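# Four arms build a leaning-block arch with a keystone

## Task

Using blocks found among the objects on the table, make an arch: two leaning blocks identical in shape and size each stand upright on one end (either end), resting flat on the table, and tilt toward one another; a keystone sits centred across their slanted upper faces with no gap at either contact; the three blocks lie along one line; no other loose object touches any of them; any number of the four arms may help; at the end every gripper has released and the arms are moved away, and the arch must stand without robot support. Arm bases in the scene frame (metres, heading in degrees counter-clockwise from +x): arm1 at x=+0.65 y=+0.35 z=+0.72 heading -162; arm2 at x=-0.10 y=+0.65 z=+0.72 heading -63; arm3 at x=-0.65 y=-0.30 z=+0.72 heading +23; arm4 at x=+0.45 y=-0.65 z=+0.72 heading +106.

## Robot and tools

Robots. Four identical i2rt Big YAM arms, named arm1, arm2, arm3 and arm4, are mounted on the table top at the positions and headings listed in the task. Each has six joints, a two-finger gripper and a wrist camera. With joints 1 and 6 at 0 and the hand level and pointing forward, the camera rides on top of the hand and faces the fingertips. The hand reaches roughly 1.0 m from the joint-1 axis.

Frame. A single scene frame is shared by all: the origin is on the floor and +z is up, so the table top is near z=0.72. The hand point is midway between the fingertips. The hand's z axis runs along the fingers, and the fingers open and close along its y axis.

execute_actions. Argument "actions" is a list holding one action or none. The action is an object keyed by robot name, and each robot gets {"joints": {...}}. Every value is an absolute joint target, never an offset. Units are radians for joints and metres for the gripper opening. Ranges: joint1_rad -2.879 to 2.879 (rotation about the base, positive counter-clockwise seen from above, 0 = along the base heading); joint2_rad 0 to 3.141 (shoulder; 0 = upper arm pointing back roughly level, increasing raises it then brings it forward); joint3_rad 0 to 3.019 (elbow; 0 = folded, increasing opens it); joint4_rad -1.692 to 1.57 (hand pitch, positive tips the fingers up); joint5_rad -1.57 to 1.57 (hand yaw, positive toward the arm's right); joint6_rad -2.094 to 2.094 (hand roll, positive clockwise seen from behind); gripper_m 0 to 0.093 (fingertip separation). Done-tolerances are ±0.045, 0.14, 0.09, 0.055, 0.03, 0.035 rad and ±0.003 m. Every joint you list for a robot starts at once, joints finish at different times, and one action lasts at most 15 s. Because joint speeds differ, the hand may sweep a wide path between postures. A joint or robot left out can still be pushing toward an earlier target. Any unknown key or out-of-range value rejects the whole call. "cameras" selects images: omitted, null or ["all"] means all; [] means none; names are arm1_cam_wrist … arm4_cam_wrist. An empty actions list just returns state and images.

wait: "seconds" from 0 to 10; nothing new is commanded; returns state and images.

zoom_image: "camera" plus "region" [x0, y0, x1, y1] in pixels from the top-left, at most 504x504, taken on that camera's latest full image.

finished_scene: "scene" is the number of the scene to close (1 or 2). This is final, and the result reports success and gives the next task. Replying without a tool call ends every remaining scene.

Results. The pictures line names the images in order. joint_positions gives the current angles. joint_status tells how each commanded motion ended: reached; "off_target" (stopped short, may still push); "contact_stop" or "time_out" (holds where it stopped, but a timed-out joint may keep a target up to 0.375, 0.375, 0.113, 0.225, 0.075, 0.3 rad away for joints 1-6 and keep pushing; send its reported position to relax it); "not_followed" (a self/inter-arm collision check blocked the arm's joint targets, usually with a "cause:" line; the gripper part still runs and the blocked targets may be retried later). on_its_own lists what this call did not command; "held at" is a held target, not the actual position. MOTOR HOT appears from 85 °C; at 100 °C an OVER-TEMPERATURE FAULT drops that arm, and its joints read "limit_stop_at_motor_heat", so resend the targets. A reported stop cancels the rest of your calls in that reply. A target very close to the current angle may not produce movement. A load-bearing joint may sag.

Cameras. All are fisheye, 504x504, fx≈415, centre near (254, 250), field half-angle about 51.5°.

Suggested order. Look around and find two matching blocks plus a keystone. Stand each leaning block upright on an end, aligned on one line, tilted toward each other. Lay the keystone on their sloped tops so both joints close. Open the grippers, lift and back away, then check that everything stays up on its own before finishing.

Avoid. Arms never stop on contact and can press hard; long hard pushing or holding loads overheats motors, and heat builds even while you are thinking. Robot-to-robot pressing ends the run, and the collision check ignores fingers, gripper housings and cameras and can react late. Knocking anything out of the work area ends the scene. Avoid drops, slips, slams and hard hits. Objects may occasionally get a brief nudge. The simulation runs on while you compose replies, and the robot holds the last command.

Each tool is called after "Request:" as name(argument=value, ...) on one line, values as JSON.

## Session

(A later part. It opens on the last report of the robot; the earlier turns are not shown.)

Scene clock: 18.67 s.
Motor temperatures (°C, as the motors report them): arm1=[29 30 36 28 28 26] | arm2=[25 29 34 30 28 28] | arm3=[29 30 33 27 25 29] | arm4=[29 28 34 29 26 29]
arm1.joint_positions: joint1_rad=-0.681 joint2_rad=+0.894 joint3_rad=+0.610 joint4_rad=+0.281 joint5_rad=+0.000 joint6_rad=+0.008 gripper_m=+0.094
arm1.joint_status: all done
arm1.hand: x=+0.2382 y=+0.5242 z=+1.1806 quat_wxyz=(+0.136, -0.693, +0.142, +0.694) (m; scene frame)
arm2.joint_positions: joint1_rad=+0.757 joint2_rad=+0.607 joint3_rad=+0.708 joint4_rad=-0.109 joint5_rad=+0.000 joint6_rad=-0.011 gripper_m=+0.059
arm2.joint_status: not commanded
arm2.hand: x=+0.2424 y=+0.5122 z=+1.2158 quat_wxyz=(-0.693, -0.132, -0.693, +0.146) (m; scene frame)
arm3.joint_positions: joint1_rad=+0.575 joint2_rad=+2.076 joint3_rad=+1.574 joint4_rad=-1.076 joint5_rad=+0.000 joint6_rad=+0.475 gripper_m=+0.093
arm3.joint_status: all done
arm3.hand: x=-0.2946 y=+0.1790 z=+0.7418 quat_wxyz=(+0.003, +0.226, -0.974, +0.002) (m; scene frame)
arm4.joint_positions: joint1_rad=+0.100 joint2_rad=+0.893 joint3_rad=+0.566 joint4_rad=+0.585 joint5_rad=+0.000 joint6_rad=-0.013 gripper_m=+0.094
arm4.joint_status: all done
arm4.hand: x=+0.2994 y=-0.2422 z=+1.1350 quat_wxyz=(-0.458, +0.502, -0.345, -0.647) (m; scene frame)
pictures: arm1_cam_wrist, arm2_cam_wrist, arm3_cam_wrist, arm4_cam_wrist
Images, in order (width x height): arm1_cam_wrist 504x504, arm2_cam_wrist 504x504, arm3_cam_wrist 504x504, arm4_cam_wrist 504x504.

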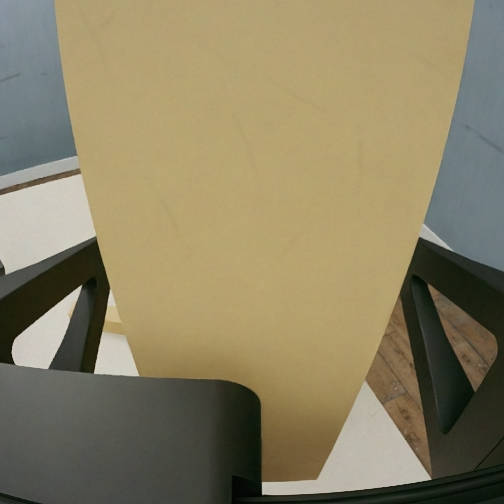

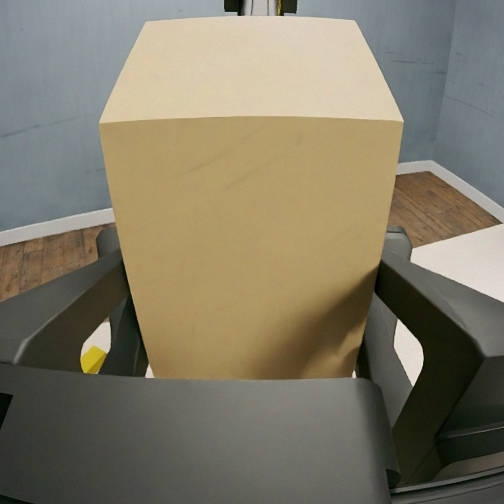

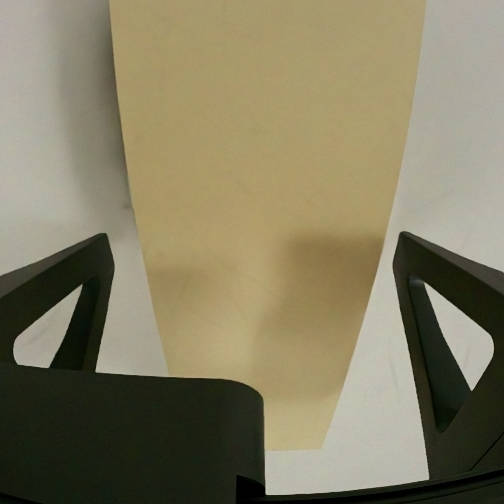

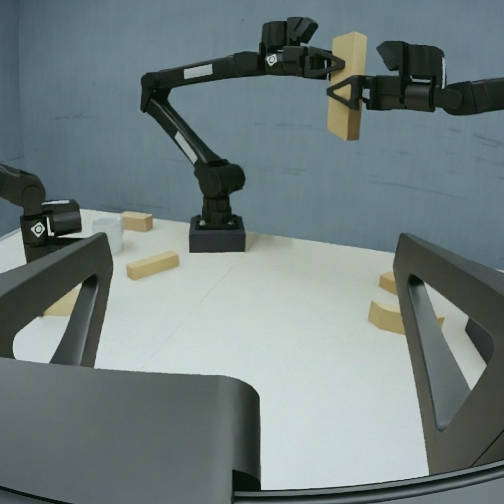

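Request:
execute_actions(actions=[{"arm3":{"joints":{"joint2_rad":1.75,"joint3_rad":1.5,"joint4_rad":-1.3}},"arm1":{"joints":{"gripper_m":0.045}}}], cameras=[])

Request:
execute_actions(actions=[{"arm3":{"joints":{"joint1_rad":-0.125,"joint2_rad":1.59,"joint3_rad":1.12,"joint4_rad":-1.07,"joint6_rad":0.43,"gripper_m":0.08}},"arm2":{"joints":{"gripper_m":0.093}}}])

Scene clock: 20.40 s.
Motor temperatures (°C, as the motors report them): arm1=[29 30 36 28 28 26] | arm2=[25 29 34 30 28 28] | arm3=[29 30 33 27 25 29] | arm4=[29 28 34 29 26 29]
arm1.joint_positions: joint1_rad=-0.681 joint2_rad=+0.894 joint3_rad=+0.610 joint4_rad=+0.281 joint5_rad=-0.002 joint6_rad=+0.008 gripper_m=+0.059
arm1.joint_status: gripper_m off_target (ended at +0.059, target +0.045)
arm1.hand: x=+0.2380 y=+0.5239 z=+1.1806 quat_wxyz=(+0.135, -0.693, +0.142, +0.694) (m; scene frame)
arm2.joint_positions: joint1_rad=+0.757 joint2_rad=+0.608 joint3_rad=+0.708 joint4_rad=-0.108 joint5_rad=+0.000 joint6_rad=-0.008 gripper_m=+0.059
arm2.joint_status: not commanded
arm2.hand: x=+0.2426 y=+0.5120 z=+1.2157 quat_wxyz=(-0.694, -0.133, -0.693, +0.145) (m; scene frame)
arm3.joint_positions: joint1_rad=+0.575 joint2_rad=+1.757 joint3_rad=+1.482 joint4_rad=-1.292 joint5_rad=-0.001 joint6_rad=+0.475 gripper_m=+0.093
arm3.joint_status: all done
arm3.hand: x=-0.3368 y=+0.1227 z=+0.8831 quat_wxyz=(-0.001, +0.226, -0.974, -0.002) (m; scene frame)
arm4.joint_positions: joint1_rad=+0.100 joint2_rad=+0.893 joint3_rad=+0.566 joint4_rad=+0.585 joint5_rad=+0.000 joint6_rad=-0.013 gripper_m=+0.094
arm4.joint_status: not commanded
arm4.hand: x=+0.2994 y=-0.2422 z=+1.1350 quat_wxyz=(-0.458, +0.502, -0.345, -0.647) (m; scene frame)
pictures: none
No camera images: the call's "cameras" was empty. Leave "cameras" out to get every camera's image.

Scene clock: 21.70 s.
Motor temperatures (°C, as the motors report them): arm1=[29 30 37 28 28 26] | arm2=[25 29 35 30 28 28] | arm3=[29 30 33 27 25 29] | arm4=[29 28 35 29 26 29]
arm1.joint_positions: joint1_rad=-0.681 joint2_rad=+0.906 joint3_rad=+0.610 joint4_rad=+0.281 joint5_rad=-0.002 joint6_rad=+0.008 gripper_m=+0.059
arm1.joint_status: not commanded
arm1.hand: x=+0.2356 y=+0.5249 z=+1.1757 quat_wxyz=(+0.134, -0.697, +0.143, +0.690) (m; scene frame)
arm2.joint_positions: joint1_rad=+0.757 joint2_rad=+0.606 joint3_rad=+0.708 joint4_rad=-0.082 joint5_rad=+0.000 joint6_rad=-0.007 gripper_m=+0.093
arm2.joint_status: all done
arm2.hand: x=+0.2418 y=+0.5124 z=+1.2231 quat_wxyz=(-0.704, -0.131, -0.683, +0.147) (m; scene frame)
arm3.joint_positions: joint1_rad=-0.125 joint2_rad=+1.600 joint3_rad=+1.109 joint4_rad=-1.079 joint5_rad=+0.001 joint6_rad=+0.437 gripper_m=+0.080
arm3.joint_status: all done
arm3.hand: x=-0.2257 y=-0.2003 z=+0.8236 quat_wxyz=(+0.000, -0.103, -0.995, +0.001) (m; scene frame)
arm4.joint_positions: joint1_rad=+0.100 joint2_rad=+0.893 joint3_rad=+0.566 joint4_rad=+0.585 joint5_rad=+0.000 joint6_rad=-0.013 gripper_m=+0.094
arm4.joint_status: not commanded
arm4.hand: x=+0.2994 y=-0.2422 z=+1.1350 quat_wxyz=(-0.458, +0.502, -0.345, -0.647) (m; scene frame)
pictures: arm1_cam_wrist, arm2_cam_wrist, arm3_cam_wrist, arm4_cam_wrist
Images, in order (width x height): arm1_cam_wrist 504x504, arm2_cam_wrist 504x504, arm3_cam_wrist 504x504, arm4_cam_wrist 504x504.

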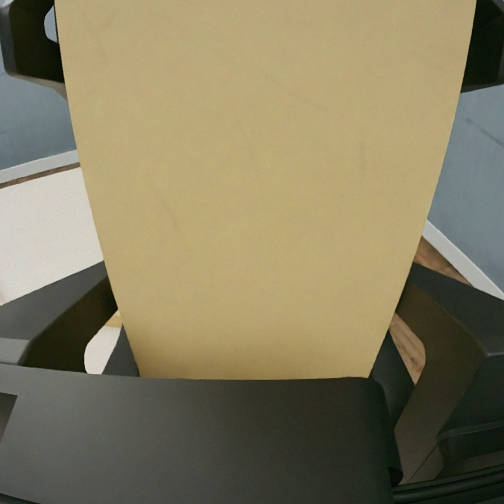

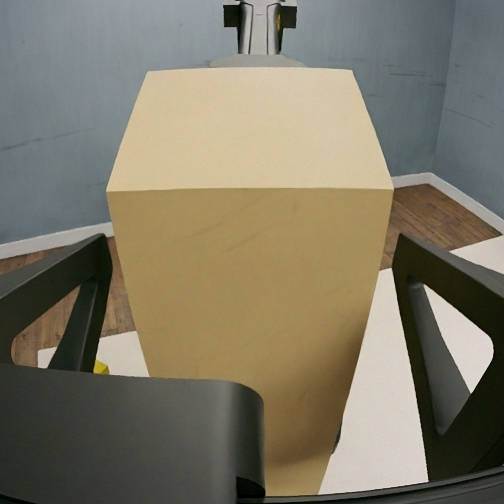

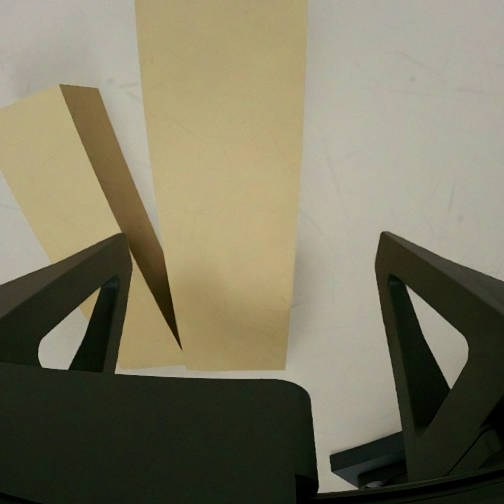

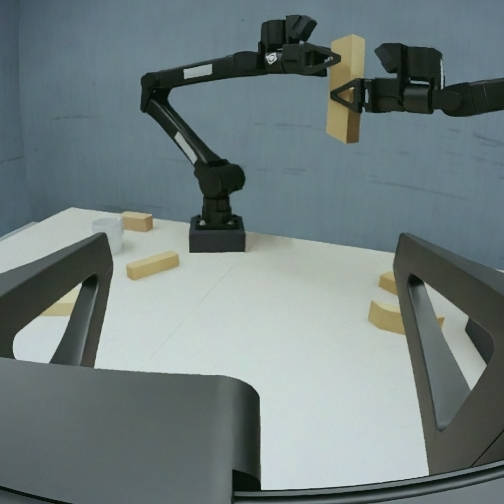

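Request:
execute_actions(actions=[{"arm3":{"joints":{"joint1_rad":-0.09,"joint2_rad":1.63,"joint3_rad":1.04,"joint4_rad":-0.95,"joint6_rad":0.465,"gripper_m":0.074}},"arm2":{"joints":{"joint2_rad":0.25,"joint3_rad":0.55,"joint4_rad":-0.4}}}], cameras=["arm3_cam_wrist","arm4_cam_wrist"])

Scene clock: 23.17 s.
Motor temperatures (°C, as the motors report them): arm1=[29 30 37 28 28 26] | arm2=[25 29 35 30 28 28] | arm3=[29 30 33 27 25 29] | arm4=[29 28 35 29 26 29]
arm1.joint_positions: joint1_rad=-0.681 joint2_rad=+0.906 joint3_rad=+0.610 joint4_rad=+0.281 joint5_rad=-0.002 joint6_rad=+0.008 gripper_m=+0.059
arm1.joint_status: not commanded
arm1.hand: x=+0.2356 y=+0.5249 z=+1.1757 quat_wxyz=(+0.134, -0.697, +0.143, +0.690) (m; scene frame)
arm2.joint_positions: joint1_rad=+0.757 joint2_rad=+0.247 joint3_rad=+0.542 joint4_rad=-0.390 joint5_rad=+0.000 joint6_rad=-0.007 gripper_m=+0.093
arm2.joint_status: all done
arm2.hand: x=+0.1561 y=+0.5477 z=+1.1530 quat_wxyz=(-0.663, -0.139, -0.722, +0.139) (m; scene frame)
arm3.joint_positions: joint1_rad=-0.099 joint2_rad=+1.638 joint3_rad=+1.031 joint4_rad=-0.961 joint5_rad=+0.001 joint6_rad=+0.458 gripper_m=+0.074
arm3.joint_status: all done
arm3.hand: x=-0.2369 y=-0.1915 z=+0.7823 quat_wxyz=(-0.001, -0.100, -0.995, +0.001) (m; scene frame)
arm4.joint_positions: joint1_rad=+0.100 joint2_rad=+0.893 joint3_rad=+0.566 joint4_rad=+0.585 joint5_rad=+0.000 joint6_rad=-0.013 gripper_m=+0.094
arm4.joint_status: not commanded
arm4.hand: x=+0.2994 y=-0.2422 z=+1.1350 quat_wxyz=(-0.458, +0.502, -0.345, -0.647) (m; scene frame)
pictures: arm3_cam_wrist, arm4_cam_wrist
Images, in order (width x height): arm3_cam_wrist 504x504, arm4_cam_wrist 504x504.

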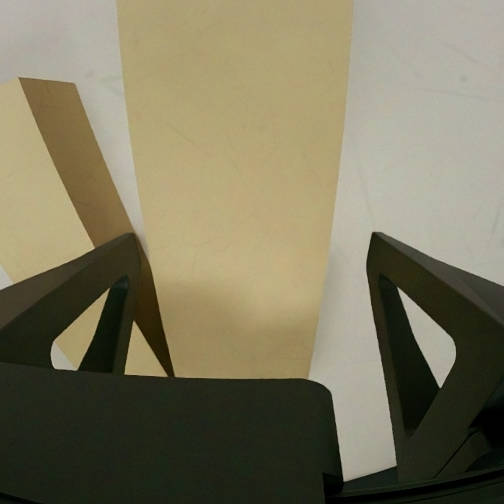

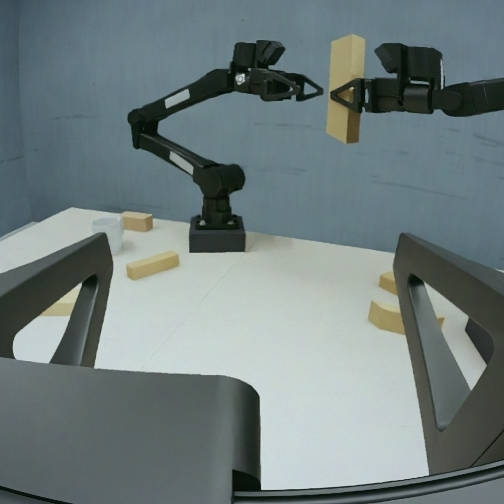

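Request:
execute_actions(actions=[{"arm3":{"joints":{"joint1_rad":-0.072,"gripper_m":0.069}},"arm1":{"joints":{"joint1_rad":0.18,"joint2_rad":1.5,"joint3_rad":0.8,"joint4_rad":0.6,"joint6_rad":0}},"arm2":{"joints":{"joint1_rad":0.3,"joint2_rad":0.6,"joint3_rad":0.9,"joint4_rad":-1.3}},"arm4":{"joints":{"joint1_rad":0.28,"joint2_rad":1.0,"joint3_rad":0.33,"joint4_rad":0.87}}}], cameras=["arm3_cam_wrist","arm4_cam_wrist"])

Scene clock: 25.23 s.
Motor temperatures (°C, as the motors report them): arm1=[29 30 38 28 28 26] | arm2=[25 29 35 30 28 28] | arm3=[29 30 33 27 25 29] | arm4=[29 28 35 29 26 29]
arm1.joint_positions: joint1_rad=+0.188 joint2_rad=+1.550 joint3_rad=+0.754 joint4_rad=+0.566 joint5_rad=-0.002 joint6_rad=+0.006 gripper_m=+0.059
arm1.joint_status: all done
arm1.hand: x=+0.1288 y=+0.0819 z=+1.0018 quat_wxyz=(-0.148, -0.761, -0.182, +0.605) (m; scene frame)
arm2.joint_positions: joint1_rad=+0.308 joint2_rad=+0.604 joint3_rad=+0.846 joint4_rad=-1.289 joint5_rad=+0.003 joint6_rad=+0.002 gripper_m=+0.093
arm2.joint_status: all done
arm2.hand: x=+0.0576 y=+0.4736 z=+1.0563 quat_wxyz=(-0.242, -0.397, -0.879, +0.111) (m; scene frame)
arm3.joint_positions: joint1_rad=-0.082 joint2_rad=+1.638 joint3_rad=+1.031 joint4_rad=-0.961 joint5_rad=+0.001 joint6_rad=+0.458 gripper_m=+0.069
arm3.joint_status: all done
arm3.hand: x=-0.2387 y=-0.1847 z=+0.7823 quat_wxyz=(-0.001, -0.092, -0.996, +0.001) (m; scene frame)
arm4.joint_positions: joint1_rad=+0.280 joint2_rad=+1.005 joint3_rad=+0.326 joint4_rad=+0.855 joint5_rad=+0.000 joint6_rad=-0.013 gripper_m=+0.094
arm4.joint_status: all done
arm4.hand: x=+0.2392 y=-0.2941 z=+1.0163 quat_wxyz=(-0.385, +0.560, -0.315, -0.663) (m; scene frame)
pictures: arm3_cam_wrist, arm4_cam_wrist
Images, in order (width x height): arm3_cam_wrist 504x504, arm4_cam_wrist 504x504.

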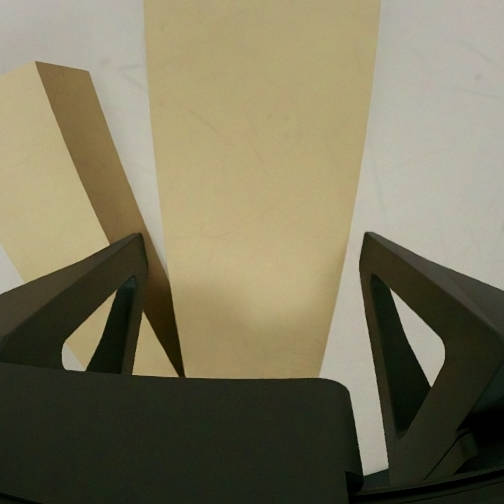

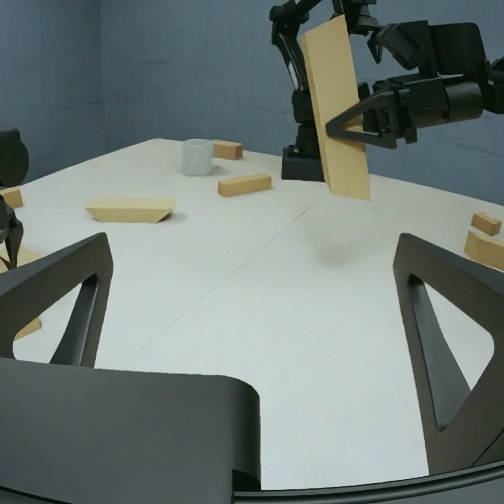

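Request:
execute_actions(actions=[{"arm3":{"joints":{"joint2_rad":1.7,"joint3_rad":1.0,"joint4_rad":-0.84}},"arm1":{"joints":{"joint1_rad":0.163,"joint2_rad":1.82,"joint3_rad":0.81,"joint4_rad":0.785}}}], cameras=["arm3_cam_wrist","arm4_cam_wrist","arm1_cam_wrist"])

Scene clock: 26.53 s.
Motor temperatures (°C, as the motors report them): arm1=[29 30 38 28 28 26] | arm2=[25 29 36 30 28 28] | arm3=[29 30 33 27 25 29] | arm4=[29 28 35 29 26 29]
arm1.joint_positions: joint1_rad=+0.169 joint2_rad=+1.865 joint3_rad=+0.769 joint4_rad=+0.742 joint5_rad=-0.001 joint6_rad=+0.006 gripper_m=+0.059
arm1.joint_status: all done
arm1.hand: x=+0.1109 y=+0.0864 z=+0.8692 quat_wxyz=(-0.130, -0.799, -0.183, +0.558) (m; scene frame)
arm2.joint_positions: joint1_rad=+0.308 joint2_rad=+0.604 joint3_rad=+0.846 joint4_rad=-1.289 joint5_rad=+0.003 joint6_rad=+0.002 gripper_m=+0.093
arm2.joint_status: not commanded
arm2.hand: x=+0.0576 y=+0.4736 z=+1.0563 quat_wxyz=(-0.242, -0.397, -0.879, +0.111) (m; scene frame)
arm3.joint_positions: joint1_rad=-0.082 joint2_rad=+1.712 joint3_rad=+0.994 joint4_rad=-0.851 joint5_rad=+0.001 joint6_rad=+0.458 gripper_m=+0.069
arm3.joint_status: all done
arm3.hand: x=-0.2376 y=-0.1844 z=+0.7411 quat_wxyz=(-0.001, -0.092, -0.996, +0.001) (m; scene frame)
arm4.joint_positions: joint1_rad=+0.280 joint2_rad=+1.005 joint3_rad=+0.326 joint4_rad=+0.855 joint5_rad=+0.000 joint6_rad=-0.013 gripper_m=+0.094
arm4.joint_status: not commanded
arm4.hand: x=+0.2392 y=-0.2941 z=+1.0163 quat_wxyz=(-0.385, +0.560, -0.315, -0.663) (m; scene frame)
pictures: arm1_cam_wrist, arm3_cam_wrist, arm4_cam_wrist
Images, in order (width x height): arm1_cam_wrist 504x504, arm3_cam_wrist 504x504, arm4_cam_wrist 504x504.

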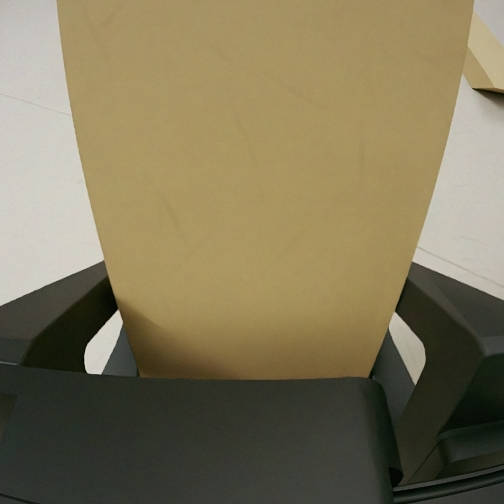

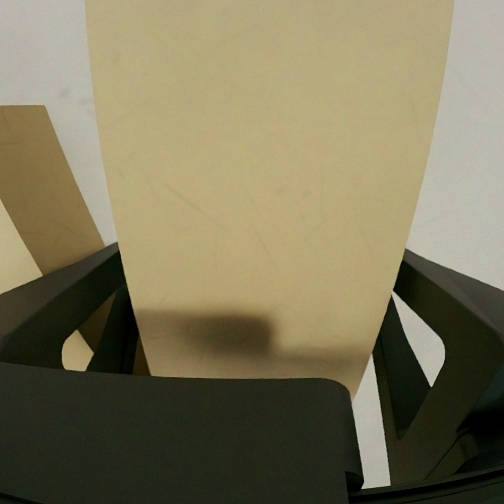

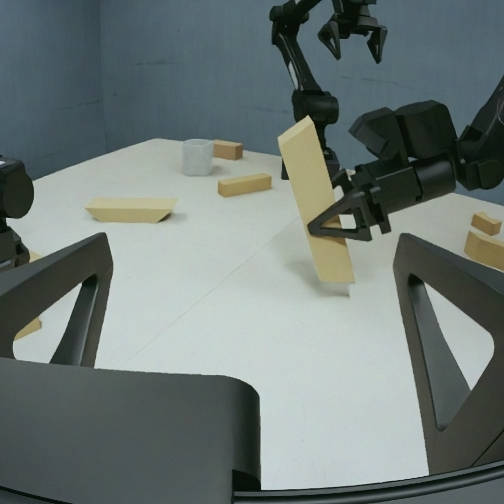

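Request:
execute_actions(actions=[{"arm3":{"joints":{"gripper_m":0.045}}}], cameras=["arm3_cam_wrist","arm4_cam_wrist"])

Request:
zoom_image(camera="arm4_cam_wrist", region=[240,100,440,310])

Request:
zoom_image(camera="arm4_cam_wrist", region=[70,170,200,240])

Scene clock: 27.17 s.
Motor temperatures (°C, as the motors report them): arm1=[29 30 37 28 28 26] | arm2=[25 29 36 30 28 28] | arm3=[29 30 33 27 25 29] | arm4=[29 28 35 29 26 29]
arm1.joint_positions: joint1_rad=+0.169 joint2_rad=+1.865 joint3_rad=+0.769 joint4_rad=+0.742 joint5_rad=-0.001 joint6_rad=+0.006 gripper_m=+0.059
arm1.joint_status: not commanded
arm1.hand: x=+0.1109 y=+0.0864 z=+0.8692 quat_wxyz=(-0.130, -0.799, -0.183, +0.558) (m; scene frame)
arm2.joint_positions: joint1_rad=+0.308 joint2_rad=+0.604 joint3_rad=+0.846 joint4_rad=-1.289 joint5_rad=+0.003 joint6_rad=+0.002 gripper_m=+0.093
arm2.joint_status: not commanded
arm2.hand: x=+0.0576 y=+0.4736 z=+1.0563 quat_wxyz=(-0.242, -0.397, -0.879, +0.111) (m; scene frame)
arm3.joint_positions: joint1_rad=-0.082 joint2_rad=+1.712 joint3_rad=+0.994 joint4_rad=-0.850 joint5_rad=+0.002 joint6_rad=+0.459 gripper_m=+0.059
arm3.joint_status: gripper_m off_target (ended at +0.059, target +0.045)
arm3.hand: x=-0.2374 y=-0.1845 z=+0.7411 quat_wxyz=(-0.001, -0.092, -0.996, +0.001) (m; scene frame)
arm4.joint_positions: joint1_rad=+0.280 joint2_rad=+1.005 joint3_rad=+0.326 joint4_rad=+0.855 joint5_rad=+0.000 joint6_rad=-0.013 gripper_m=+0.094
arm4.joint_status: not commanded
arm4.hand: x=+0.2392 y=-0.2941 z=+1.0163 quat_wxyz=(-0.385, +0.560, -0.315, -0.663) (m; scene frame)
pictures: arm3_cam_wrist, arm4_cam_wrist
Images, in order (width x height): arm3_cam_wrist 504x504, arm4_cam_wrist 504x504.

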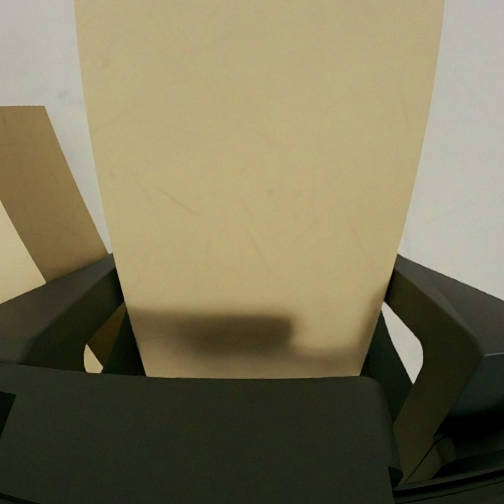

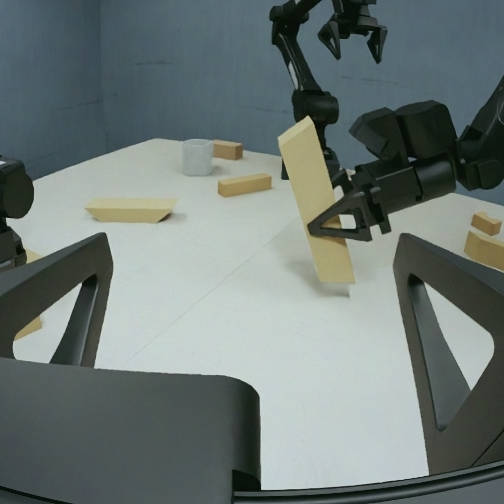

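Region (240, 100, 440, 310) of arm4_cam_wrist's 504x504 image, scaled by 2.400, with more detail than that image has; it fills the left 480 columns of this view, and the rest is white.

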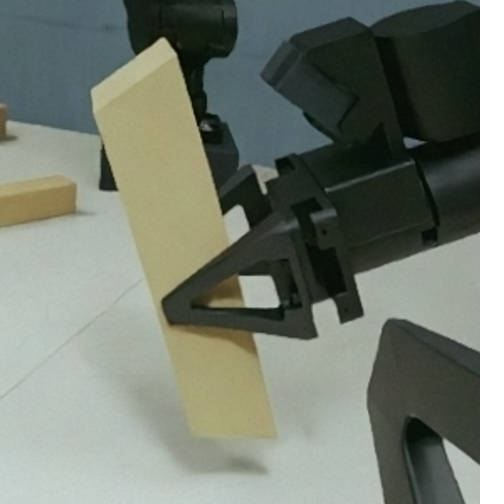

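Region (70, 170, 200, 240) of arm4_cam_wrist's 504x504 image, scaled by 3.877, with more detail than that image has; it fills the top 271 rows of this view, and the rest is white.

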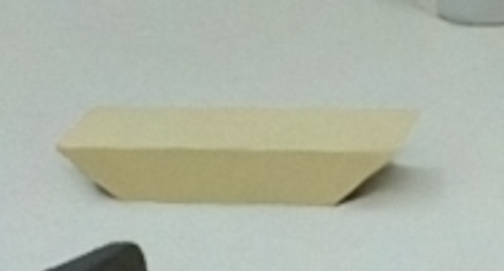

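Request:
execute_actions(actions=[{"arm3":{"joints":{"joint2_rad":1.45,"joint3_rad":1.15,"joint4_rad":-1.2}},"arm2":{"joints":{"joint1_rad":-0.8,"joint2_rad":1.0,"joint3_rad":1.1,"joint4_rad":-1.5,"joint6_rad":0.733}}}], cameras=[])

Request:
execute_actions(actions=[{"arm3":{"joints":{"joint1_rad":0.115,"joint2_rad":1.45,"joint3_rad":1.0,"joint4_rad":0.2,"joint6_rad":0}},"arm2":{"joints":{"joint2_rad":1.78,"joint3_rad":1.33,"joint4_rad":-1.07}}}], cameras=["arm2_cam_wrist","arm4_cam_wrist"])

Scene clock: 29.37 s.
Motor temperatures (°C, as the motors report them): arm1=[29 31 37 28 28 26] | arm2=[25 29 36 29 28 28] | arm3=[29 30 33 27 25 29] | arm4=[29 28 35 29 26 29]
arm1.joint_positions: joint1_rad=+0.169 joint2_rad=+1.865 joint3_rad=+0.769 joint4_rad=+0.742 joint5_rad=-0.001 joint6_rad=+0.006 gripper_m=+0.059
arm1.joint_status: not commanded
arm1.hand: x=+0.1109 y=+0.0864 z=+0.8692 quat_wxyz=(-0.130, -0.799, -0.183, +0.558) (m; scene frame)
arm2.joint_positions: joint1_rad=-0.798 joint2_rad=+1.010 joint3_rad=+1.065 joint4_rad=-1.489 joint5_rad=+0.000 joint6_rad=+0.722 gripper_m=+0.093
arm2.joint_status: all done
arm2.hand: x=-0.2115 y=+0.3837 z=+1.0395 quat_wxyz=(-0.063, -0.970, -0.231, +0.036) (m; scene frame)
arm3.joint_positions: joint1_rad=-0.082 joint2_rad=+1.471 joint3_rad=+1.115 joint4_rad=-1.192 joint5_rad=+0.001 joint6_rad=+0.459 gripper_m=+0.059
arm3.joint_status: all done
arm3.hand: x=-0.2520 y=-0.1884 z=+0.8778 quat_wxyz=(-0.011, -0.092, -0.996, -0.003) (m; scene frame)
arm4.joint_positions: joint1_rad=+0.280 joint2_rad=+1.005 joint3_rad=+0.326 joint4_rad=+0.855 joint5_rad=+0.000 joint6_rad=-0.013 gripper_m=+0.094
arm4.joint_status: not commanded
arm4.hand: x=+0.2392 y=-0.2941 z=+1.0163 quat_wxyz=(-0.385, +0.560, -0.315, -0.663) (m; scene frame)
pictures: none
No camera images: the call's "cameras" was empty. Leave "cameras" out to get every camera's image.

Scene clock: 31.10 s.
Motor temperatures (°C, as the motors report them): arm1=[29 31 37 28 28 26] | arm2=[25 29 36 29 28 28] | arm3=[29 30 33 27 25 29] | arm4=[29 28 34 29 26 29]
arm1.joint_positions: joint1_rad=+0.169 joint2_rad=+1.865 joint3_rad=+0.769 joint4_rad=+0.742 joint5_rad=-0.001 joint6_rad=+0.006 gripper_m=+0.059
arm1.joint_status: not commanded
arm1.hand: x=+0.1109 y=+0.0864 z=+0.8692 quat_wxyz=(-0.130, -0.799, -0.183, +0.558) (m; scene frame)
arm2.joint_positions: joint1_rad=-0.798 joint2_rad=+1.797 joint3_rad=+1.317 joint4_rad=-1.082 joint5_rad=+0.000 joint6_rad=+0.723 gripper_m=+0.093
arm2.joint_status: all done
arm2.hand: x=-0.2918 y=+0.1759 z=+0.8387 quat_wxyz=(-0.011, -0.973, -0.232, -0.001) (m; scene frame)
arm3.joint_positions: joint1_rad=+0.127 joint2_rad=+1.473 joint3_rad=+0.967 joint4_rad=+0.157 joint5_rad=-0.001 joint6_rad=+0.007 gripper_m=+0.059
arm3.joint_status: all done
arm3.hand: x=-0.1047 y=-0.0132 z=+0.9868 quat_wxyz=(-0.556, +0.194, -0.796, -0.139) (m; scene frame)
arm4.joint_positions: joint1_rad=+0.280 joint2_rad=+1.005 joint3_rad=+0.326 joint4_rad=+0.855 joint5_rad=+0.000 joint6_rad=-0.013 gripper_m=+0.094
arm4.joint_status: not commanded
arm4.hand: x=+0.2392 y=-0.2941 z=+1.0163 quat_wxyz=(-0.385, +0.560, -0.315, -0.663) (m; scene frame)
pictures: arm2_cam_wrist, arm4_cam_wrist
Images, in order (width x height): arm2_cam_wrist 504x504, arm4_cam_wrist 504x504.

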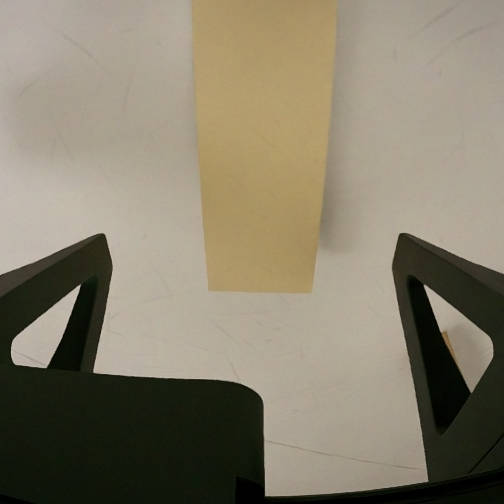

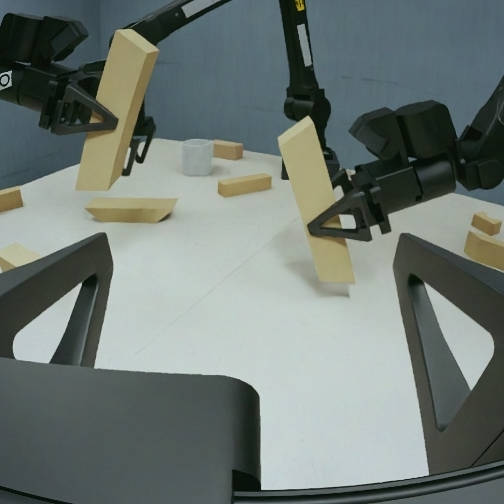

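Request:
execute_actions(actions=[{"arm3":{"joints":{"joint1_rad":0.105,"joint2_rad":1.75,"joint3_rad":1.035,"joint4_rad":0.455}},"arm2":{"joints":{"joint2_rad":1.935,"joint3_rad":1.25,"joint4_rad":-0.855}}}], cameras=["arm2_cam_wrist","arm4_cam_wrist"])

Request:
zoom_image(camera="arm4_cam_wrist", region=[60,80,410,320])

Scene clock: 32.57 s.
Motor temperatures (°C, as the motors report them): arm1=[29 31 37 28 28 26] | arm2=[25 29 36 29 28 28] | arm3=[29 30 34 27 25 29] | arm4=[29 28 34 29 26 29]
arm1.joint_positions: joint1_rad=+0.169 joint2_rad=+1.865 joint3_rad=+0.769 joint4_rad=+0.742 joint5_rad=-0.001 joint6_rad=+0.006 gripper_m=+0.059
arm1.joint_status: not commanded
arm1.hand: x=+0.1109 y=+0.0864 z=+0.8692 quat_wxyz=(-0.130, -0.799, -0.183, +0.558) (m; scene frame)
arm2.joint_positions: joint1_rad=-0.798 joint2_rad=+1.953 joint3_rad=+1.240 joint4_rad=-0.868 joint5_rad=+0.000 joint6_rad=+0.723 gripper_m=+0.093
arm2.joint_status: all done
arm2.hand: x=-0.2904 y=+0.1758 z=+0.7375 quat_wxyz=(-0.003, -0.973, -0.232, -0.006) (m; scene frame)
arm3.joint_positions: joint1_rad=+0.116 joint2_rad=+1.792 joint3_rad=+0.977 joint4_rad=+0.415 joint5_rad=-0.001 joint6_rad=+0.006 gripper_m=+0.059
arm3.joint_status: all done
arm3.hand: x=-0.0644 y=-0.0001 z=+0.8535 quat_wxyz=(-0.536, +0.193, -0.811, -0.131) (m; scene frame)
arm4.joint_positions: joint1_rad=+0.280 joint2_rad=+1.005 joint3_rad=+0.326 joint4_rad=+0.855 joint5_rad=+0.000 joint6_rad=-0.013 gripper_m=+0.094
arm4.joint_status: not commanded
arm4.hand: x=+0.2392 y=-0.2941 z=+1.0163 quat_wxyz=(-0.385, +0.560, -0.315, -0.663) (m; scene frame)
pictures: arm2_cam_wrist, arm4_cam_wrist
Images, in order (width x height): arm2_cam_wrist 504x504, arm4_cam_wrist 504x504.

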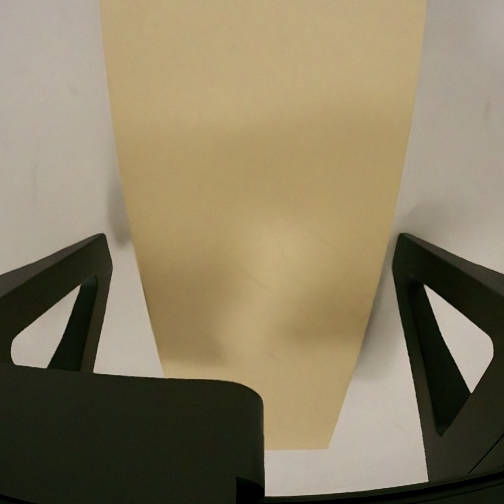

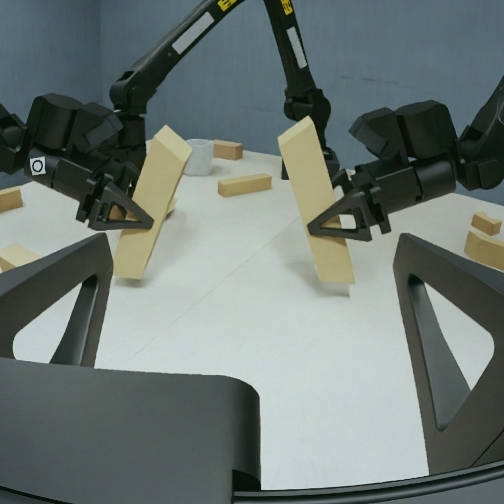

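Region (60, 80, 410, 320) of arm4_cam_wrist's 504x504 image, scaled by 1.440, with more detail than that image has; it fills the top 346 rows of this view, and the rest is white.

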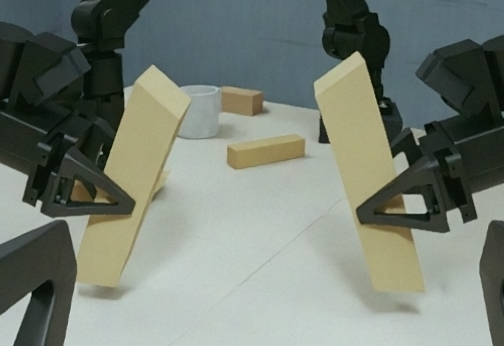

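Request:
execute_actions(actions=[{"arm3":{"joints":{"joint2_rad":1.795,"joint4_rad":0.525}},"arm2":{"joints":{"gripper_m":0.045}},"arm1":{"joints":{"joint2_rad":1.855,"joint4_rad":0.82}}}], cameras=["arm4_cam_wrist"])

Request:
zoom_image(camera="arm4_cam_wrist", region=[90,100,400,320])

Scene clock: 33.97 s.
Motor temperatures (°C, as the motors report them): arm1=[29 31 37 28 28 26] | arm2=[25 29 36 29 28 28] | arm3=[29 30 34 27 25 29] | arm4=[29 28 34 29 26 29]
arm1.joint_positions: joint1_rad=+0.169 joint2_rad=+1.865 joint3_rad=+0.769 joint4_rad=+0.773 joint5_rad=-0.001 joint6_rad=+0.006 gripper_m=+0.059
arm1.joint_status: all done
arm1.hand: x=+0.1087 y=+0.0853 z=+0.8763 quat_wxyz=(-0.133, -0.790, -0.181, +0.570) (m; scene frame)
arm2.joint_positions: joint1_rad=-0.798 joint2_rad=+1.953 joint3_rad=+1.240 joint4_rad=-0.867 joint5_rad=+0.001 joint6_rad=+0.724 gripper_m=+0.059
arm2.joint_status: gripper_m off_target (ended at +0.059, target +0.045)
arm2.hand: x=-0.2906 y=+0.1757 z=+0.7375 quat_wxyz=(-0.003, -0.973, -0.231, -0.005) (m; scene frame)
arm3.joint_positions: joint1_rad=+0.116 joint2_rad=+1.820 joint3_rad=+0.977 joint4_rad=+0.481 joint5_rad=-0.001 joint6_rad=+0.006 gripper_m=+0.059
arm3.joint_status: all done
arm3.hand: x=-0.0596 y=+0.0024 z=+0.8506 quat_wxyz=(-0.552, +0.190, -0.801, -0.135) (m; scene frame)
arm4.joint_positions: joint1_rad=+0.280 joint2_rad=+1.005 joint3_rad=+0.326 joint4_rad=+0.855 joint5_rad=+0.000 joint6_rad=-0.013 gripper_m=+0.094
arm4.joint_status: not commanded
arm4.hand: x=+0.2392 y=-0.2941 z=+1.0163 quat_wxyz=(-0.385, +0.560, -0.315, -0.663) (m; scene frame)
pictures: arm4_cam_wrist
Images, in order (width x height): arm4_cam_wrist 504x504.

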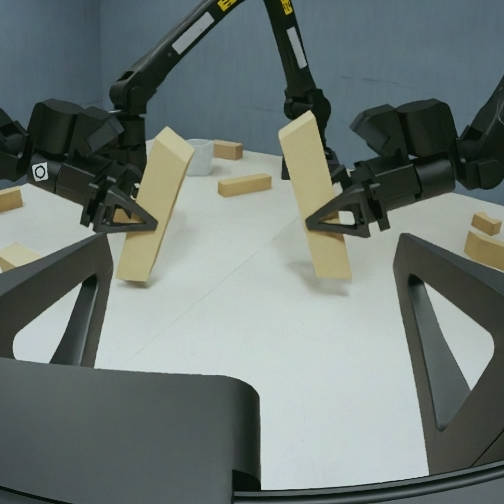

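Region (90, 100, 400, 320) of arm4_cam_wrist's 504x504 image, scaled by 1.626, with more detail than that image has; it fills the top 358 rows of this view, and the rest is white.

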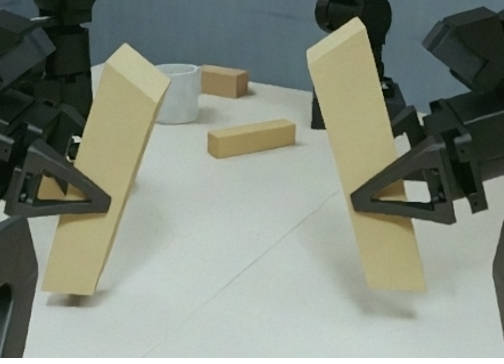

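Request:
execute_actions(actions=[{"arm3":{"joints":{"joint2_rad":1.82,"joint4_rad":0.545}},"arm2":{"joints":{"joint2_rad":1.5,"joint3_rad":1.4,"joint4_rad":-1.45}},"arm1":{"joints":{"joint2_rad":1.885}}}], cameras=["arm4_cam_wrist"])

Request:
zoom_image(camera="arm4_cam_wrist", region=[90,100,400,320])

Scene clock: 35.67 s.
Motor temperatures (°C, as the motors report them): arm1=[29 31 37 28 28 26] | arm2=[25 30 36 29 28 28] | arm3=[29 30 34 27 25 29] | arm4=[29 28 34 30 26 29]
arm1.joint_positions: joint1_rad=+0.169 joint2_rad=+1.895 joint3_rad=+0.769 joint4_rad=+0.776 joint5_rad=-0.001 joint6_rad=+0.006 gripper_m=+0.059
arm1.joint_status: all done
arm1.hand: x=+0.1106 y=+0.0863 z=+0.8596 quat_wxyz=(-0.131, -0.798, -0.182, +0.560) (m; scene frame)
arm2.joint_positions: joint1_rad=-0.798 joint2_rad=+1.513 joint3_rad=+1.374 joint4_rad=-1.440 joint5_rad=+0.001 joint6_rad=+0.724 gripper_m=+0.059
arm2.joint_status: all done
arm2.hand: x=-0.2674 y=+0.2426 z=+0.9897 quat_wxyz=(-0.003, -0.973, -0.231, -0.005) (m; scene frame)
arm3.joint_positions: joint1_rad=+0.116 joint2_rad=+1.846 joint3_rad=+0.977 joint4_rad=+0.503 joint5_rad=-0.001 joint6_rad=+0.006 gripper_m=+0.059
arm3.joint_status: all done
arm3.hand: x=-0.0585 y=+0.0030 z=+0.8388 quat_wxyz=(-0.550, +0.191, -0.802, -0.135) (m; scene frame)
arm4.joint_positions: joint1_rad=+0.280 joint2_rad=+1.005 joint3_rad=+0.326 joint4_rad=+0.855 joint5_rad=+0.000 joint6_rad=-0.013 gripper_m=+0.094
arm4.joint_status: not commanded
arm4.hand: x=+0.2392 y=-0.2941 z=+1.0163 quat_wxyz=(-0.385, +0.560, -0.315, -0.663) (m; scene frame)
pictures: arm4_cam_wrist
Images, in order (width x height): arm4_cam_wrist 504x504.

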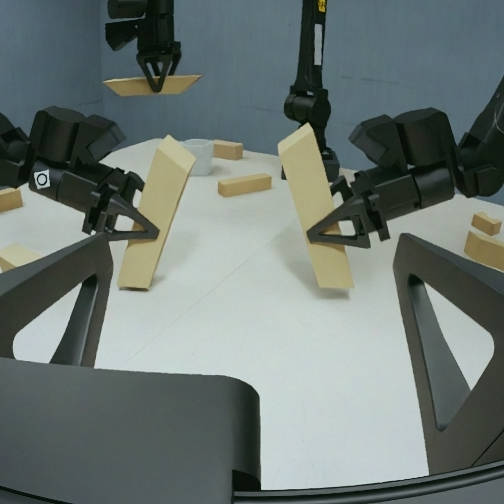

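Region (90, 100, 400, 320) of arm4_cam_wrist's 504x504 image, scaled by 1.626, with more detail than that image has; it fills the top 358 rows of this view, and the rest is white.

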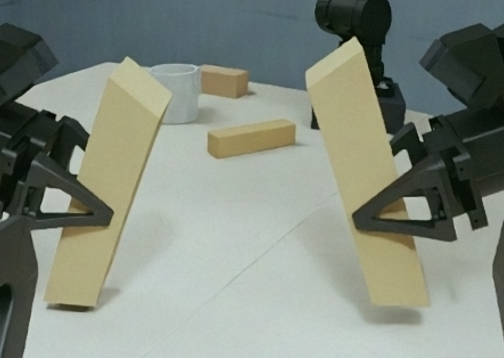

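Request:
execute_actions(actions=[{"arm2":{"joints":{"joint2_rad":1.55,"joint3_rad":1.7,"joint4_rad":-1.68,"joint1_rad":-0.6,"joint6_rad":0.92}},"arm1":{"joints":{"joint2_rad":1.908}}}], cameras=[])

Request:
execute_actions(actions=[{"arm2":{"joints":{"joint1_rad":-0.21,"joint2_rad":1.8,"joint3_rad":2.0,"joint4_rad":-1.68,"joint6_rad":1.32}}}], cameras=[])

Request:
execute_actions(actions=[{"arm2":{"joints":{"joint2_rad":1.95,"joint3_rad":2.0,"joint4_rad":-1.58}}}], cameras=["arm4_cam_wrist"])

Request:
zoom_image(camera="arm4_cam_wrist", region=[90,50,400,320])

Scene clock: 37.20 s.
Motor temperatures (°C, as the motors report them): arm1=[29 31 37 28 28 26] | arm2=[25 30 36 29 28 28] | arm3=[29 30 34 27 25 29] | arm4=[29 28 34 30 26 29]
arm1.joint_positions: joint1_rad=+0.169 joint2_rad=+1.916 joint3_rad=+0.769 joint4_rad=+0.776 joint5_rad=-0.001 joint6_rad=+0.006 gripper_m=+0.059
arm1.joint_status: all done
arm1.hand: x=+0.1124 y=+0.0872 z=+0.8477 quat_wxyz=(-0.129, -0.803, -0.184, +0.552) (m; scene frame)
arm2.joint_positions: joint1_rad=-0.597 joint2_rad=+1.560 joint3_rad=+1.653 joint4_rad=-1.670 joint5_rad=-0.003 joint6_rad=+0.908 gripper_m=+0.059
arm2.joint_status: all done
arm2.hand: x=-0.1857 y=+0.1989 z=+1.0770 quat_wxyz=(-0.005, -0.971, -0.239, -0.005) (m; scene frame)
arm3.joint_positions: joint1_rad=+0.116 joint2_rad=+1.846 joint3_rad=+0.977 joint4_rad=+0.503 joint5_rad=-0.001 joint6_rad=+0.006 gripper_m=+0.059
arm3.joint_status: not commanded
arm3.hand: x=-0.0585 y=+0.0030 z=+0.8388 quat_wxyz=(-0.550, +0.191, -0.802, -0.135) (m; scene frame)
arm4.joint_positions: joint1_rad=+0.280 joint2_rad=+1.005 joint3_rad=+0.326 joint4_rad=+0.855 joint5_rad=+0.000 joint6_rad=-0.013 gripper_m=+0.094
arm4.joint_status: not commanded
arm4.hand: x=+0.2392 y=-0.2941 z=+1.0163 quat_wxyz=(-0.385, +0.560, -0.315, -0.663) (m; scene frame)
pictures: none
No camera images: the call's "cameras" was empty. Leave "cameras" out to get every camera's image.

Scene clock: 38.70 s.
Motor temperatures (°C, as the motors report them): arm1=[29 31 36 28 28 26] | arm2=[25 30 37 29 28 28] | arm3=[29 30 35 27 25 29] | arm4=[29 28 34 30 26 29]
arm1.joint_positions: joint1_rad=+0.169 joint2_rad=+1.916 joint3_rad=+0.769 joint4_rad=+0.776 joint5_rad=-0.001 joint6_rad=+0.006 gripper_m=+0.059
arm1.joint_status: not commanded
arm1.hand: x=+0.1124 y=+0.0872 z=+0.8477 quat_wxyz=(-0.129, -0.803, -0.184, +0.552) (m; scene frame)
arm2.joint_positions: joint1_rad=-0.217 joint2_rad=+1.833 joint3_rad=+1.938 joint4_rad=-1.678 joint5_rad=-0.002 joint6_rad=+1.308 gripper_m=+0.059
arm2.joint_status: all done
arm2.hand: x=+0.0100 y=+0.1018 z=+1.0535 quat_wxyz=(-0.006, -0.973, -0.230, -0.004) (m; scene frame)
arm3.joint_positions: joint1_rad=+0.116 joint2_rad=+1.846 joint3_rad=+0.977 joint4_rad=+0.503 joint5_rad=-0.001 joint6_rad=+0.006 gripper_m=+0.059
arm3.joint_status: not commanded
arm3.hand: x=-0.0585 y=+0.0030 z=+0.8388 quat_wxyz=(-0.550, +0.191, -0.802, -0.135) (m; scene frame)
arm4.joint_positions: joint1_rad=+0.280 joint2_rad=+1.005 joint3_rad=+0.326 joint4_rad=+0.855 joint5_rad=+0.000 joint6_rad=-0.013 gripper_m=+0.094
arm4.joint_status: not commanded
arm4.hand: x=+0.2392 y=-0.2941 z=+1.0163 quat_wxyz=(-0.385, +0.560, -0.315, -0.663) (m; scene frame)
pictures: none
No camera images: the call's "cameras" was empty. Leave "cameras" out to get every camera's image.

Scene clock: 39.80 s.
Motor temperatures (°C, as the motors report them): arm1=[29 31 36 28 28 26] | arm2=[25 30 37 29 28 28] | arm3=[29 30 35 27 25 29] | arm4=[29 28 34 30 26 29]
arm1.joint_positions: joint1_rad=+0.169 joint2_rad=+1.916 joint3_rad=+0.769 joint4_rad=+0.776 joint5_rad=-0.001 joint6_rad=+0.006 gripper_m=+0.059
arm1.joint_status: not commanded
arm1.hand: x=+0.1124 y=+0.0872 z=+0.8477 quat_wxyz=(-0.129, -0.803, -0.184, +0.552) (m; scene frame)
arm2.joint_positions: joint1_rad=-0.217 joint2_rad=+1.984 joint3_rad=+1.957 joint4_rad=-1.589 joint5_rad=-0.002 joint6_rad=+1.309 gripper_m=+0.059
arm2.joint_status: all done
arm2.hand: x=+0.0191 y=+0.0599 z=+0.9750 quat_wxyz=(+0.016, -0.973, -0.229, -0.005) (m; scene frame)
arm3.joint_positions: joint1_rad=+0.116 joint2_rad=+1.846 joint3_rad=+0.977 joint4_rad=+0.503 joint5_rad=-0.001 joint6_rad=+0.006 gripper_m=+0.059
arm3.joint_status: not commanded
arm3.hand: x=-0.0585 y=+0.0030 z=+0.8388 quat_wxyz=(-0.550, +0.191, -0.802, -0.135) (m; scene frame)
arm4.joint_positions: joint1_rad=+0.280 joint2_rad=+1.005 joint3_rad=+0.326 joint4_rad=+0.855 joint5_rad=+0.000 joint6_rad=-0.013 gripper_m=+0.094
arm4.joint_status: not commanded
arm4.hand: x=+0.2392 y=-0.2941 z=+1.0163 quat_wxyz=(-0.385, +0.560, -0.315, -0.663) (m; scene frame)
pictures: arm4_cam_wrist
Images, in order (width x height): arm4_cam_wrist 504x504.

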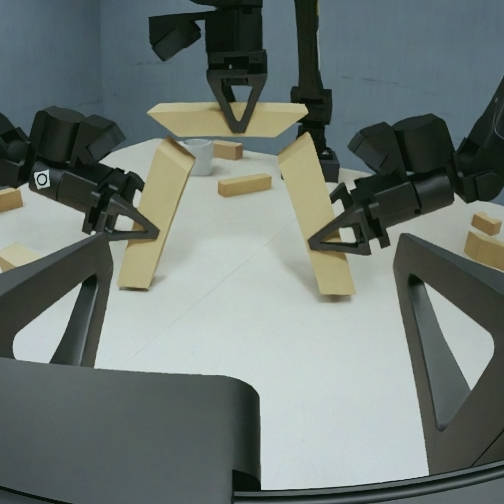

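Region (90, 50, 400, 320) of arm4_cam_wrist's 504x504 image, scaled by 1.626, with more detail than that image has; it fills the top 439 rows of this view, and the rest is white.

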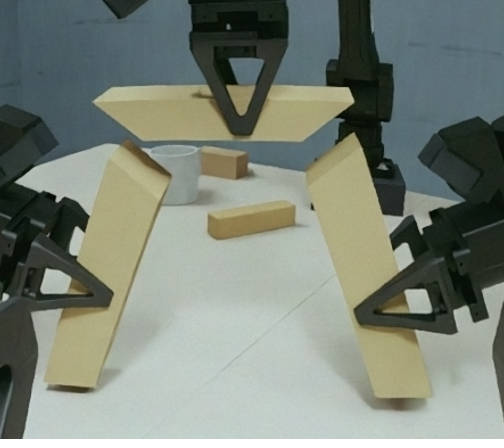

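Request:
zoom_image(camera="arm4_cam_wrist", region=[100,240,180,310])

Request:
zoom_image(camera="arm4_cam_wrist", region=[295,240,375,310])

Region (100, 240, 180, 310) of arm4_cam_wrist's 504x504 image, scaled by 6.300, with more detail than that image has; it fills the top 441 rows of this view, and the rest is white.

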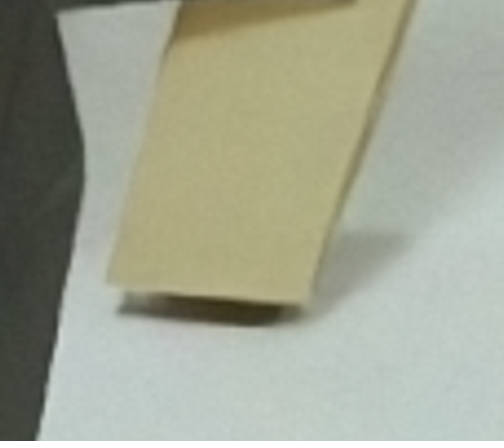

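Region (295, 240, 375, 310) of arm4_cam_wrist's 504x504 image, scaled by 6.300, with more detail than that image has; it fills the top 441 rows of this view, and the rest is white.

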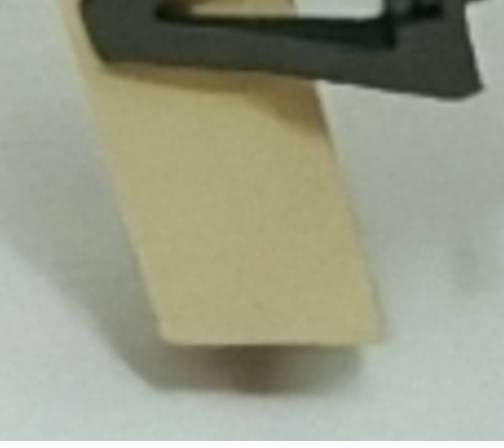

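Request:
execute_actions(actions=[{"arm2":{"joints":{"joint1_rad":-0.192}},"arm1":{"joints":{"joint2_rad":1.945,"joint4_rad":0.91}},"arm3":{"joints":{"joint2_rad":1.838,"joint3_rad":0.955,"joint4_rad":0.61}}}], cameras=["arm4_cam_wrist"])

Request:
zoom_image(camera="arm4_cam_wrist", region=[90,50,400,320])

Request:
zoom_image(camera="arm4_cam_wrist", region=[100,240,180,310])

Request:
zoom_image(camera="arm4_cam_wrist", region=[295,240,375,310])

Scene clock: 42.40 s.
Motor temperatures (°C, as the motors report them): arm1=[29 32 36 28 28 26] | arm2=[25 31 37 29 28 28] | arm3=[29 30 35 27 25 29] | arm4=[29 28 34 30 26 29]
arm1.joint_positions: joint1_rad=+0.169 joint2_rad=+1.955 joint3_rad=+0.769 joint4_rad=+0.862 joint5_rad=-0.001 joint6_rad=+0.006 gripper_m=+0.059
arm1.joint_status: all done
arm1.hand: x=+0.1096 y=+0.0858 z=+0.8448 quat_wxyz=(-0.133, -0.790, -0.181, +0.570) (m; scene frame)
arm2.joint_positions: joint1_rad=-0.194 joint2_rad=+1.984 joint3_rad=+1.957 joint4_rad=-1.589 joint5_rad=-0.002 joint6_rad=+1.309 gripper_m=+0.059
arm2.joint_status: all done
arm2.hand: x=+0.0327 y=+0.0628 z=+0.9751 quat_wxyz=(+0.016, -0.971, -0.240, -0.004) (m; scene frame)
arm3.joint_positions: joint1_rad=+0.116 joint2_rad=+1.861 joint3_rad=+0.934 joint4_rad=+0.569 joint5_rad=-0.001 joint6_rad=+0.006 gripper_m=+0.059
arm3.joint_status: all done
arm3.hand: x=-0.0686 y=-0.0022 z=+0.8246 quat_wxyz=(-0.553, +0.190, -0.799, -0.135) (m; scene frame)
arm4.joint_positions: joint1_rad=+0.280 joint2_rad=+1.005 joint3_rad=+0.326 joint4_rad=+0.855 joint5_rad=+0.000 joint6_rad=-0.013 gripper_m=+0.094
arm4.joint_status: not commanded
arm4.hand: x=+0.2392 y=-0.2941 z=+1.0163 quat_wxyz=(-0.385, +0.560, -0.315, -0.663) (m; scene frame)
pictures: arm4_cam_wrist
Images, in order (width x height): arm4_cam_wrist 504x504.

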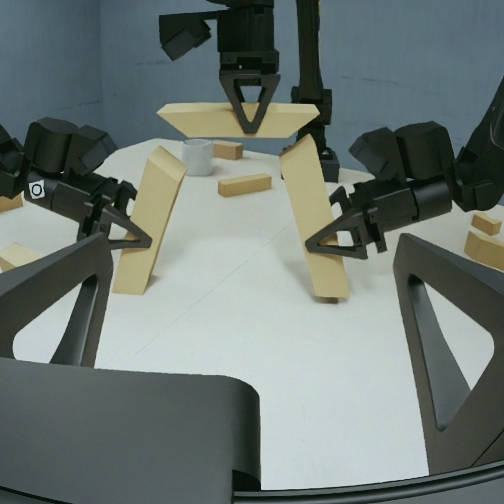

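Region (90, 50, 400, 320) of arm4_cam_wrist's 504x504 image, scaled by 1.626, with more detail than that image has; it fills the top 439 rows of this view, and the rest is white.

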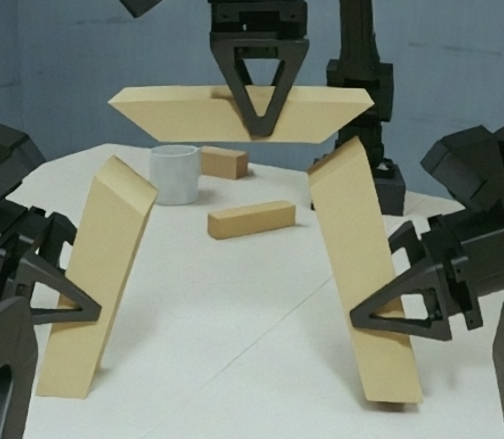

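Region (100, 240, 180, 310) of arm4_cam_wrist's 504x504 image, scaled by 6.300, with more detail than that image has; it fills the top 441 rows of this view, and the rest is white.

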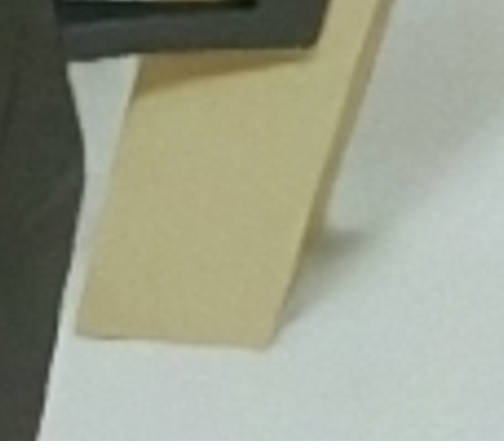

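Region (295, 240, 375, 310) of arm4_cam_wrist's 504x504 image, scaled by 6.300, with more detail than that image has; it fills the top 441 rows of this view, and the rest is white.

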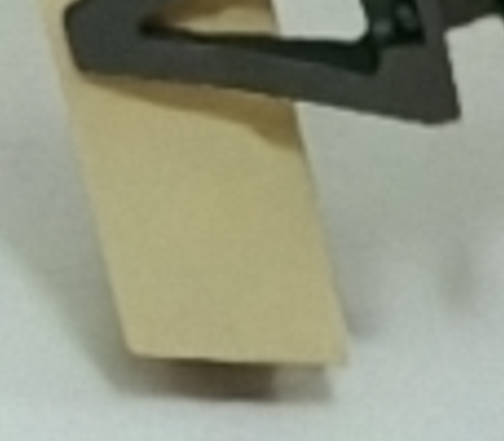

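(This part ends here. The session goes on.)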